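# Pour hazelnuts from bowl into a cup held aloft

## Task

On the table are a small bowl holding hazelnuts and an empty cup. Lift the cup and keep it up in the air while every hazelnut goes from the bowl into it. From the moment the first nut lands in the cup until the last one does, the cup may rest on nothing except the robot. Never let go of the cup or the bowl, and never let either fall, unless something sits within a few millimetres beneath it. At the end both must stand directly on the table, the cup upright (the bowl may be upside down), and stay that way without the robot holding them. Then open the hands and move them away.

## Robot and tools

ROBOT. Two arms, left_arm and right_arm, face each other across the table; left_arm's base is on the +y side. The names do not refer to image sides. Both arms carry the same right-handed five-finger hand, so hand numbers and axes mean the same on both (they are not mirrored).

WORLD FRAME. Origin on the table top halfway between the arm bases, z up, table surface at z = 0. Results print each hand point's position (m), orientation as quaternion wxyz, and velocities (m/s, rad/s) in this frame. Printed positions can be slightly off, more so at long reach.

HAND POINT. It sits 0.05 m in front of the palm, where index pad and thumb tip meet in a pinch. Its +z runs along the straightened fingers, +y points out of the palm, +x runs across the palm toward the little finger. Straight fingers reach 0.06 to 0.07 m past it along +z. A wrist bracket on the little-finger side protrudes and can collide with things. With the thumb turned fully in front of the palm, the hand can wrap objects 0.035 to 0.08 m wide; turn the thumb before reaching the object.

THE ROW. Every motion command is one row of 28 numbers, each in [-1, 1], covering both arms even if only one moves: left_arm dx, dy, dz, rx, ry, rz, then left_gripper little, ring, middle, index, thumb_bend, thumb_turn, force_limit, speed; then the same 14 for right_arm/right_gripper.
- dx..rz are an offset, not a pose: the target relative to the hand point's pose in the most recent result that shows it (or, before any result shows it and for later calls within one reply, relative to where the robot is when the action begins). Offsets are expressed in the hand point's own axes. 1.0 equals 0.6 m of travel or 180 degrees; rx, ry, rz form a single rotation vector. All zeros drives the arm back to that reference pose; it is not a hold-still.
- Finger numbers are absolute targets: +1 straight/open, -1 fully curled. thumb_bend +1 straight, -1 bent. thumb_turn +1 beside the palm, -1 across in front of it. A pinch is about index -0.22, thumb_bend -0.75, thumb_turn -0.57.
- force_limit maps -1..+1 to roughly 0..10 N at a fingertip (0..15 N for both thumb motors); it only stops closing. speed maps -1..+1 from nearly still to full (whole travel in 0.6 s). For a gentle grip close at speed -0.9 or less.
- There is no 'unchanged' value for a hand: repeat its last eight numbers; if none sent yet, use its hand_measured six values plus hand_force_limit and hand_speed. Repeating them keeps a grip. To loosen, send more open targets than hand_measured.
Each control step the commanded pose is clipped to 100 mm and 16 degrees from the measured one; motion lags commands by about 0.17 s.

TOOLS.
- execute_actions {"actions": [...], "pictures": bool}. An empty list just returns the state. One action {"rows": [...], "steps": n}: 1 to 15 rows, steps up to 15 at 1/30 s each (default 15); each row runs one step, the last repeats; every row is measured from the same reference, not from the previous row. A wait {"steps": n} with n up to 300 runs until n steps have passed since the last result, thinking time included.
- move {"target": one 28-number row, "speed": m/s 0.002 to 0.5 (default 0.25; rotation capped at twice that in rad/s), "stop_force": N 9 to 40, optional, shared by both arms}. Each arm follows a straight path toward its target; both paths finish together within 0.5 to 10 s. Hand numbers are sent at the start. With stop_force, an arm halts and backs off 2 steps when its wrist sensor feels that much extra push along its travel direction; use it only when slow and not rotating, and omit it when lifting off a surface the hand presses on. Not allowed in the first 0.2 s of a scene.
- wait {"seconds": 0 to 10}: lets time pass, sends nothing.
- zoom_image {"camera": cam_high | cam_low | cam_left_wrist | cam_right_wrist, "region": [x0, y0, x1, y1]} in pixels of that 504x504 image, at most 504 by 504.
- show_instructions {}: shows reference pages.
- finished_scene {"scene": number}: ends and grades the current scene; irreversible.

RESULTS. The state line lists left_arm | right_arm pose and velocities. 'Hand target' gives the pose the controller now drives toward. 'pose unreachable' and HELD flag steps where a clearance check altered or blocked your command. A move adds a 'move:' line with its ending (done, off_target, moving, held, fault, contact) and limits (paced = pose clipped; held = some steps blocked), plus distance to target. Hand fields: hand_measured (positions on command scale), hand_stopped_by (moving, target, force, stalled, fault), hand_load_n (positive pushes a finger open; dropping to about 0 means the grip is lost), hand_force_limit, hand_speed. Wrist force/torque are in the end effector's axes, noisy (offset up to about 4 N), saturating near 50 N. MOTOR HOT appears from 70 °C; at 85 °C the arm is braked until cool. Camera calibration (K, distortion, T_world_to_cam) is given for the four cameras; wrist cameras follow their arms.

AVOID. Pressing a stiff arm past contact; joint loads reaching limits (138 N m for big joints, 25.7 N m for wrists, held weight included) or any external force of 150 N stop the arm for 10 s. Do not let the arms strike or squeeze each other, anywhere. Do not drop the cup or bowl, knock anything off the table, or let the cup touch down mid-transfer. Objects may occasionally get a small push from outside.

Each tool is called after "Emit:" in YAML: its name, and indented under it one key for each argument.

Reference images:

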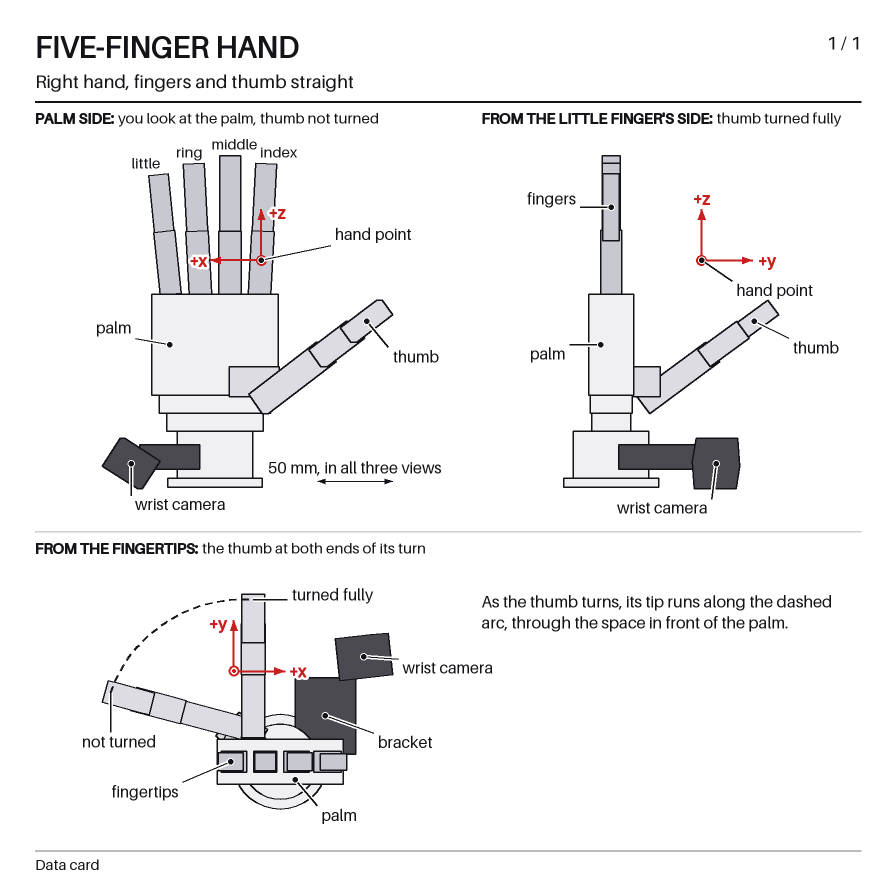

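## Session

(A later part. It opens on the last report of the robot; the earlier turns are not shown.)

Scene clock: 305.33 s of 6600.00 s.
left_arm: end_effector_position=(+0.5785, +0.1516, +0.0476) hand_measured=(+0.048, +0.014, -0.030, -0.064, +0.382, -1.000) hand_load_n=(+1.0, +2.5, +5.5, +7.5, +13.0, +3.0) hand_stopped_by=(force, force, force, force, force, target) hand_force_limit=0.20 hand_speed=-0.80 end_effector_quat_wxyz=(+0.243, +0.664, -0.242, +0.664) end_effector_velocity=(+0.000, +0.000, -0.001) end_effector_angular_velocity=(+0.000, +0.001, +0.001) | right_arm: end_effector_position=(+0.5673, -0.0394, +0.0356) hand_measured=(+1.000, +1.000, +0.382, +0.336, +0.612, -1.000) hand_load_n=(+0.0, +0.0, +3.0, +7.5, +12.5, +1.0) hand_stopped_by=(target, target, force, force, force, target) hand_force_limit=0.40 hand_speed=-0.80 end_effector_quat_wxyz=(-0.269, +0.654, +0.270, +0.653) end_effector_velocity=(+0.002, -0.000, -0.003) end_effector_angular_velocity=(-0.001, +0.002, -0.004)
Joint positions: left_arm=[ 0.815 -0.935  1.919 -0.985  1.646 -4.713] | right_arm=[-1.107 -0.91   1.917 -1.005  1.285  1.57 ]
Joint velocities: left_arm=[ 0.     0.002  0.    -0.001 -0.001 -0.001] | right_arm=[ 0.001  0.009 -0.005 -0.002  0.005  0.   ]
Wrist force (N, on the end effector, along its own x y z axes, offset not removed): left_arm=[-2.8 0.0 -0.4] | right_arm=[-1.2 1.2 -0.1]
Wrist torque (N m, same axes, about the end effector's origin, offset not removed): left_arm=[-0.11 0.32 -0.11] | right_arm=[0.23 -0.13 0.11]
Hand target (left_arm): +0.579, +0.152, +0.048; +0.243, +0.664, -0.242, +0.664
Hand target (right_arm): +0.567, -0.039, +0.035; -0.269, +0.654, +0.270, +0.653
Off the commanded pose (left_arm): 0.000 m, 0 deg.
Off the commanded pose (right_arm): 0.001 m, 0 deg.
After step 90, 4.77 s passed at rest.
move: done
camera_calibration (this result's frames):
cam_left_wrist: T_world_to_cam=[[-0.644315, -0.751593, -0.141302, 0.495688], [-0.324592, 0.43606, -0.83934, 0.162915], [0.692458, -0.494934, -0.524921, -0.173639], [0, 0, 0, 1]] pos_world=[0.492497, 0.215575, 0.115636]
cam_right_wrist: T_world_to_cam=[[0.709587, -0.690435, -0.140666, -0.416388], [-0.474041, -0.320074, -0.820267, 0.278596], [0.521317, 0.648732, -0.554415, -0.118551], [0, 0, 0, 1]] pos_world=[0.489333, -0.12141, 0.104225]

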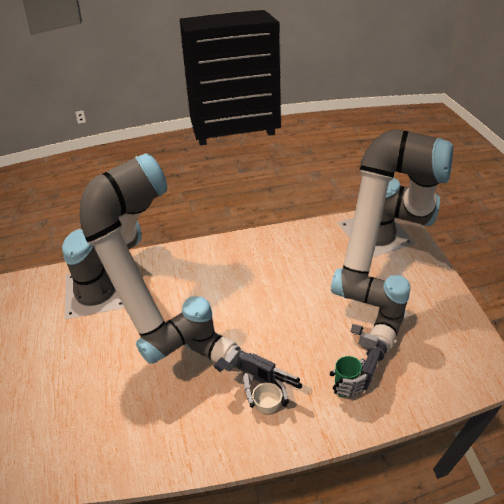

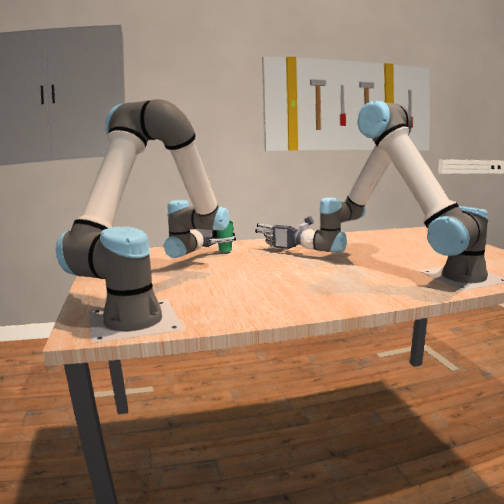

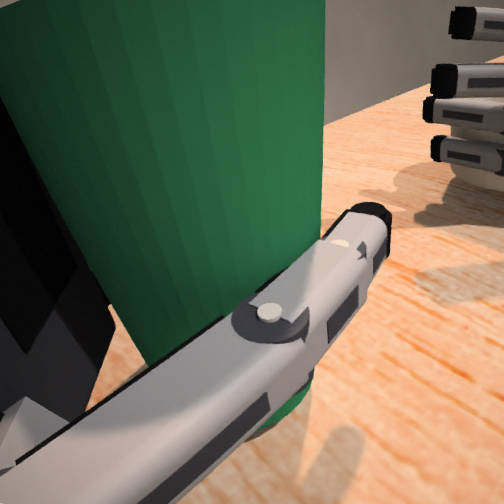

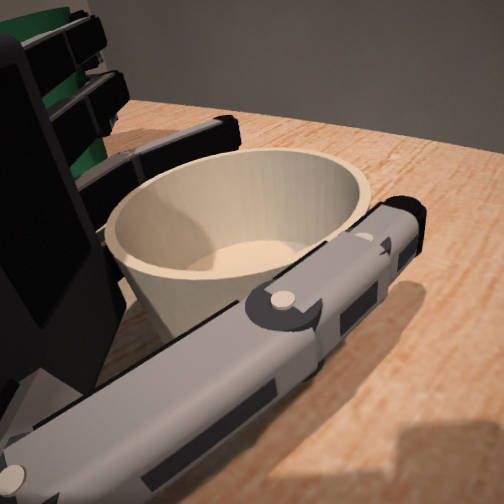

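Emit:
move:
  target: [-0.0157,0,0,0,0,0,-1,-1,-1,-1,-1,-1,0.2,-0.8, -0.0178,0,0,0,0,0,1,1,-0.3,-1,-1,-1,0.4,-0.8]
  speed: 0.008
  stop_force: 9

Emit:
move:
  target: [0,0,0,0,0,0,1,1,1,1,1,-1,0.2,-0.6, 0,0,0,0,0,0,1,1,1,1,1,-1,0.4,-0.6]

Emit:
move:
  target: [0,-0.008,-0.22,0,0,0,1,1,1,1,1,-1,0.2,-0.6, 0,-0.008,-0.22,0,0,0,1,1,1,1,1,-1,0.4,-0.6]
  speed: 0.08

Scene clock: 317.50 s of 6600.00 s.
left_arm: end_effector_position=(+0.5785, +0.1516, +0.0384) hand_measured=(+0.048, +0.014, -0.030, -0.064, +0.382, -1.000) hand_load_n=(+1.0, +2.5, +5.5, +7.5, +13.0, +3.0) hand_stopped_by=(force, force, force, force, force, target) hand_force_limit=0.20 hand_speed=-0.80 end_effector_quat_wxyz=(+0.243, +0.664, -0.242, +0.664) end_effector_velocity=(-0.000, -0.001, -0.001) end_effector_angular_velocity=(-0.001, -0.000, -0.001) | right_arm: end_effector_position=(+0.5673, -0.0394, +0.0251) hand_measured=(+1.000, +1.000, +0.382, +0.336, +0.612, -1.000) hand_load_n=(+0.0, +0.0, +3.0, +7.5, +12.5, +1.0) hand_stopped_by=(target, target, force, force, force, target) hand_force_limit=0.40 hand_speed=-0.80 end_effector_quat_wxyz=(-0.269, +0.654, +0.270, +0.653) end_effector_velocity=(-0.000, +0.001, -0.001) end_effector_angular_velocity=(+0.001, -0.001, +0.002)
Joint positions: left_arm=[ 0.815 -0.916  1.919 -1.005  1.646 -4.713] | right_arm=[-1.107 -0.888  1.917 -1.027  1.285  1.57 ]
Joint velocities: left_arm=[-0.001  0.003  0.    -0.004  0.    -0.   ] | right_arm=[ 0.001  0.003 -0.    -0.004 -0.001  0.   ]
Wrist force (N, on the end effector, along its own x y z axes, offset not removed): left_arm=[-2.5 -0.7 0.2] | right_arm=[1.2 0.1 -1.1]
Wrist torque (N m, same axes, about the end effector's origin, offset not removed): left_arm=[-0.28 0.20 -0.13] | right_arm=[0.17 -0.37 0.23]
Hand target (left_arm): +0.579, +0.152, +0.038; +0.243, +0.664, -0.242, +0.664
Hand target (right_arm): +0.567, -0.039, +0.025; -0.269, +0.654, +0.270, +0.653
Off the commanded pose (left_arm): 0.000 m, 0 deg.
Off the commanded pose (right_arm): 0.000 m, 0 deg.
After step 90, 7.63 s passed at rest.
move: done
camera_calibration (this result's frames):
cam_left_wrist: T_world_to_cam=[[-0.644305, -0.751602, -0.141301, 0.494388], [-0.324605, 0.43606, -0.839335, 0.155179], [0.692461, -0.494921, -0.52493, -0.178473], [0, 0, 0, 1]] pos_world=[0.492494, 0.215586, 0.106418]
cam_right_wrist: T_world_to_cam=[[0.709577, -0.690442, -0.140677, -0.41785], [-0.474059, -0.32007, -0.820258, 0.270043], [0.521314, 0.648726, -0.554425, -0.12434], [0, 0, 0, 1]] pos_world=[0.489334, -0.121406, 0.0937856]

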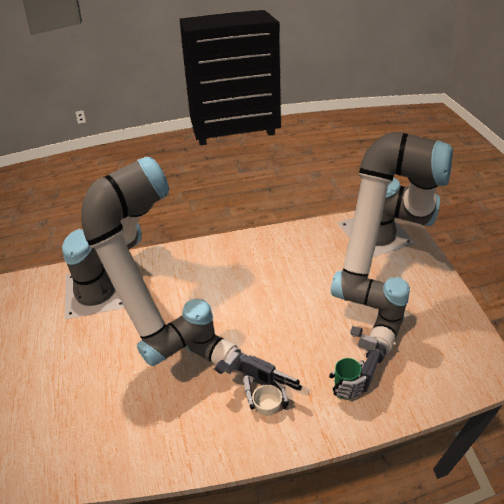

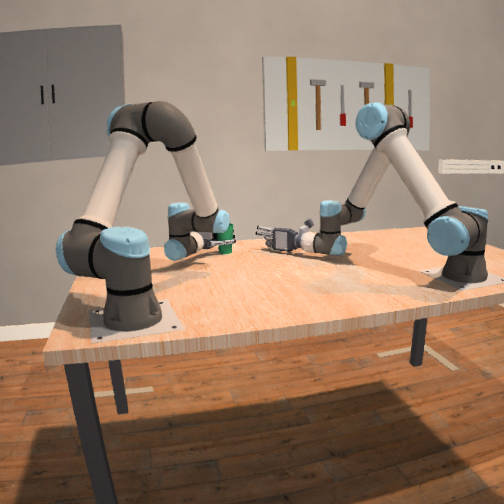

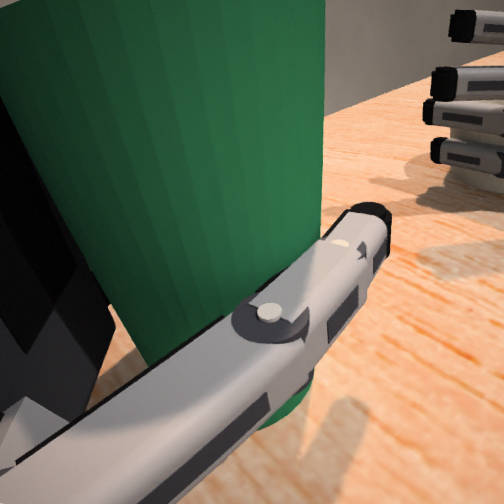

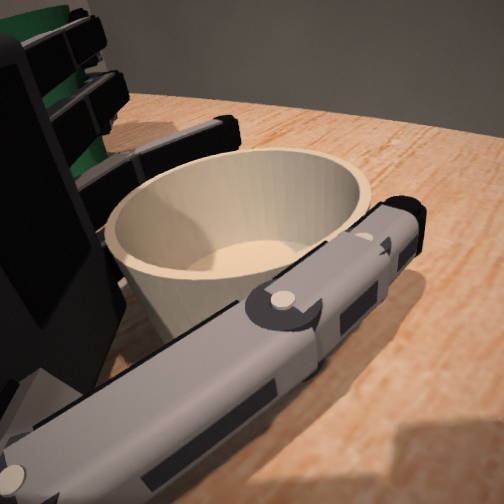

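Scene clock: 319.37 s of 6600.00 s.
left_arm: end_effector_position=(+0.5785, +0.1516, +0.0384) hand_measured=(+1.000, +1.000, +1.000, +1.000, +1.000, -1.000) hand_load_n=(+0.0, +0.0, +0.0, +0.0, +0.0, +0.0) hand_stopped_by=(target, target, target, target, target, target) hand_force_limit=0.20 hand_speed=-0.60 end_effector_quat_wxyz=(+0.243, +0.664, -0.242, +0.664) end_effector_velocity=(+0.001, +0.001, +0.000) end_effector_angular_velocity=(-0.001, +0.001, +0.002) | right_arm: end_effector_position=(+0.5673, -0.0394, +0.0251) hand_measured=(+1.000, +1.000, +1.000, +1.000, +1.000, -1.000) hand_load_n=(+0.0, +0.0, +0.0, +0.0, +0.0, +0.0) hand_stopped_by=(target, target, target, target, target, target) hand_force_limit=0.40 hand_speed=-0.60 end_effector_quat_wxyz=(-0.269, +0.654, +0.270, +0.653) end_effector_velocity=(-0.000, +0.000, -0.001) end_effector_angular_velocity=(-0.001, +0.001, +0.000)
Joint positions: left_arm=[ 0.815 -0.916  1.919 -1.005  1.646 -4.713] | right_arm=[-1.107 -0.888  1.917 -1.027  1.285  1.57 ]
Joint velocities: left_arm=[ 0.001 -0.     0.     0.    -0.001 -0.002] | right_arm=[ 0.     0.001  0.     0.    -0.    -0.   ]
Wrist force (N, on the end effector, along its own x y z axes, offset not removed): left_arm=[-0.7 -0.6 -0.1] | right_arm=[1.4 0.2 -1.7]
Wrist torque (N m, same axes, about the end effector's origin, offset not removed): left_arm=[-0.19 0.11 -0.03] | right_arm=[0.13 -0.22 0.12]
Hand target (left_arm): +0.579, +0.152, +0.038; +0.243, +0.664, -0.242, +0.664
Hand target (right_arm): +0.567, -0.039, +0.025; -0.269, +0.654, +0.270, +0.653
Off the commanded pose (left_arm): 0.000 m, 0 deg.
Off the commanded pose (right_arm): 0.000 m, 0 deg.
move: done
camera_calibration (this result's frames):
cam_left_wrist: T_world_to_cam=[[-0.644312, -0.751596, -0.141301, 0.494388], [-0.324603, 0.436065, -0.839333, 0.155175], [0.692455, -0.494926, -0.524932, -0.178468], [0, 0, 0, 1]] pos_world=[0.492492, 0.215585, 0.106417]
cam_right_wrist: T_world_to_cam=[[0.70958, -0.690439, -0.140678, -0.417852], [-0.474059, -0.320073, -0.820257, 0.270042], [0.52131, 0.648728, -0.554426, -0.124338], [0, 0, 0, 1]] pos_world=[0.489334, -0.121406, 0.093785]

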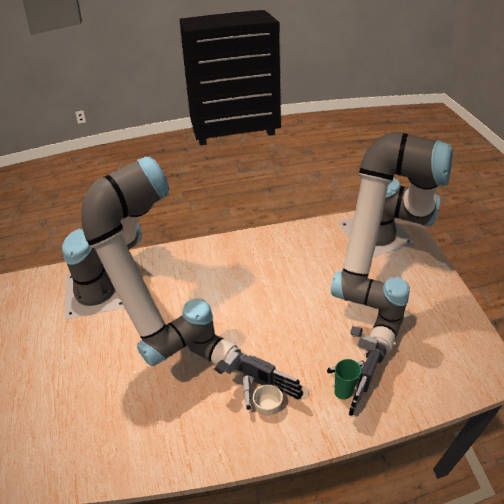

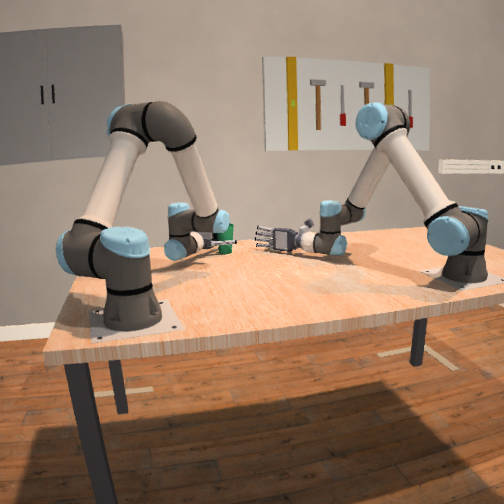

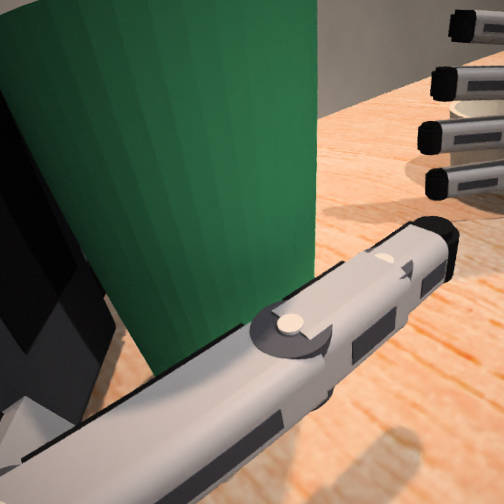

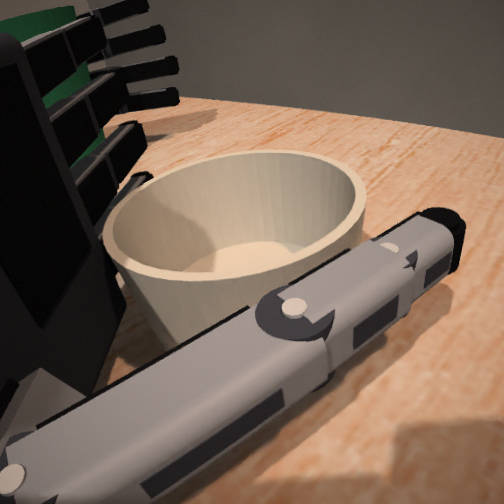

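Scene clock: 321.50 s of 6600.00 s.
left_arm: end_effector_position=(+0.4810, +0.2401, +0.0385) hand_measured=(+1.000, +1.000, +1.000, +1.000, +1.000, -1.000) hand_load_n=(+0.0, +0.0, +0.0, +0.0, +0.0, +0.0) hand_stopped_by=(target, target, target, target, target, target) hand_force_limit=0.20 hand_speed=-0.60 end_effector_quat_wxyz=(+0.243, +0.664, -0.242, +0.664) end_effector_velocity=(-0.002, +0.002, -0.000) end_effector_angular_velocity=(-0.000, +0.002, +0.001) | right_arm: end_effector_position=(+0.4706, -0.1290, +0.0252) hand_measured=(+1.000, +1.000, +1.000, +1.000, +1.000, -1.000) hand_load_n=(+0.0, +0.0, +0.0, +0.0, +0.0, +0.0) hand_stopped_by=(target, target, target, target, target, target) hand_force_limit=0.40 hand_speed=-0.60 end_effector_quat_wxyz=(-0.269, +0.654, +0.270, +0.653) end_effector_velocity=(-0.002, -0.002, -0.001) end_effector_angular_velocity=(+0.001, +0.003, +0.001)
Joint positions: left_arm=[ 0.858 -1.069  2.274 -1.206  1.689 -4.713] | right_arm=[-1.204 -1.045  2.309 -1.262  1.189  1.569]
Joint velocities: left_arm=[ 0.002 -0.002  0.007 -0.004  0.001 -0.001] | right_arm=[-0.004 -0.001  0.009 -0.006 -0.004  0.002]
Wrist force (N, on the end effector, along its own x y z axes, offset not removed): left_arm=[-2.8 -0.2 -0.7] | right_arm=[-0.8 -1.3 -2.0]
Wrist torque (N m, same axes, about the end effector's origin, offset not removed): left_arm=[-0.12 0.36 -0.20] | right_arm=[-0.09 0.08 -0.12]
Hand target (left_arm): +0.481, +0.240, +0.039; +0.243, +0.664, -0.242, +0.664
Hand target (right_arm): +0.470, -0.129, +0.025; -0.269, +0.654, +0.270, +0.653
Off the commanded pose (left_arm): 0.000 m, 0 deg.
Off the commanded pose (right_arm): 0.000 m, 0 deg.
move: done
camera_calibration (this result's frames):
cam_left_wrist: T_world_to_cam=[[-0.644315, -0.751571, -0.141416, 0.498065], [-0.324557, 0.436163, -0.8393, 0.0849547], [0.692474, -0.494876, -0.524954, -0.0670959], [0, 0, 0, 1]] pos_world=[0.394946, 0.304073, 0.106515]
cam_right_wrist: T_world_to_cam=[[0.709544, -0.690464, -0.140736, -0.411116], [-0.474104, -0.320014, -0.820253, 0.195602], [0.521318, 0.64873, -0.554416, -0.0158582], [0, 0, 0, 1]] pos_world=[0.392708, -0.210978, 0.0937919]

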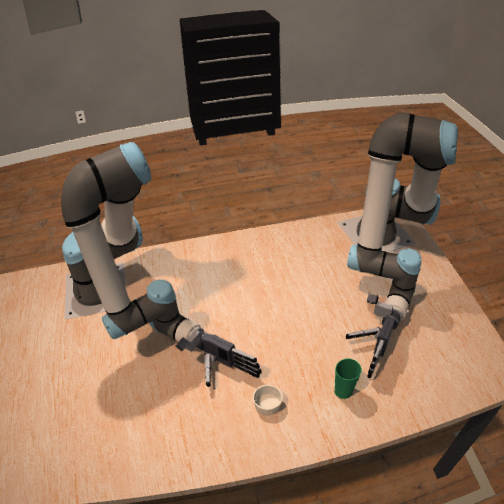

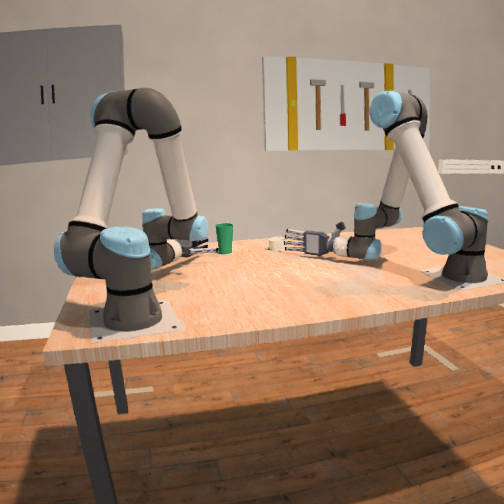

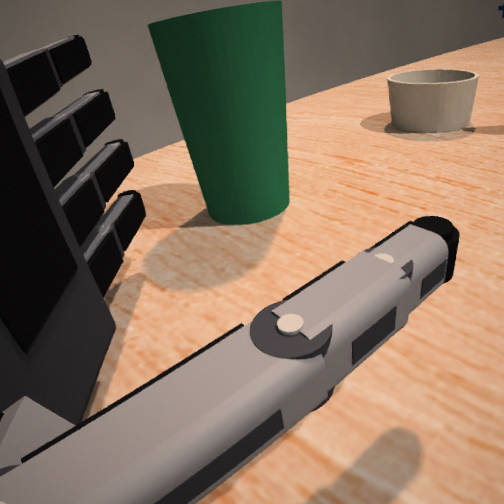

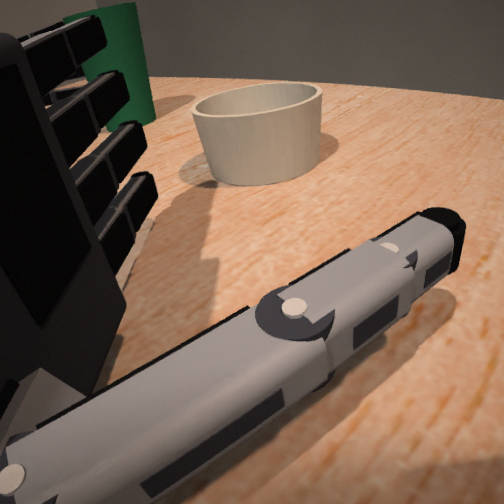

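Emit:
finished_scene:
  scene: 1

The scene is finished: the task was done.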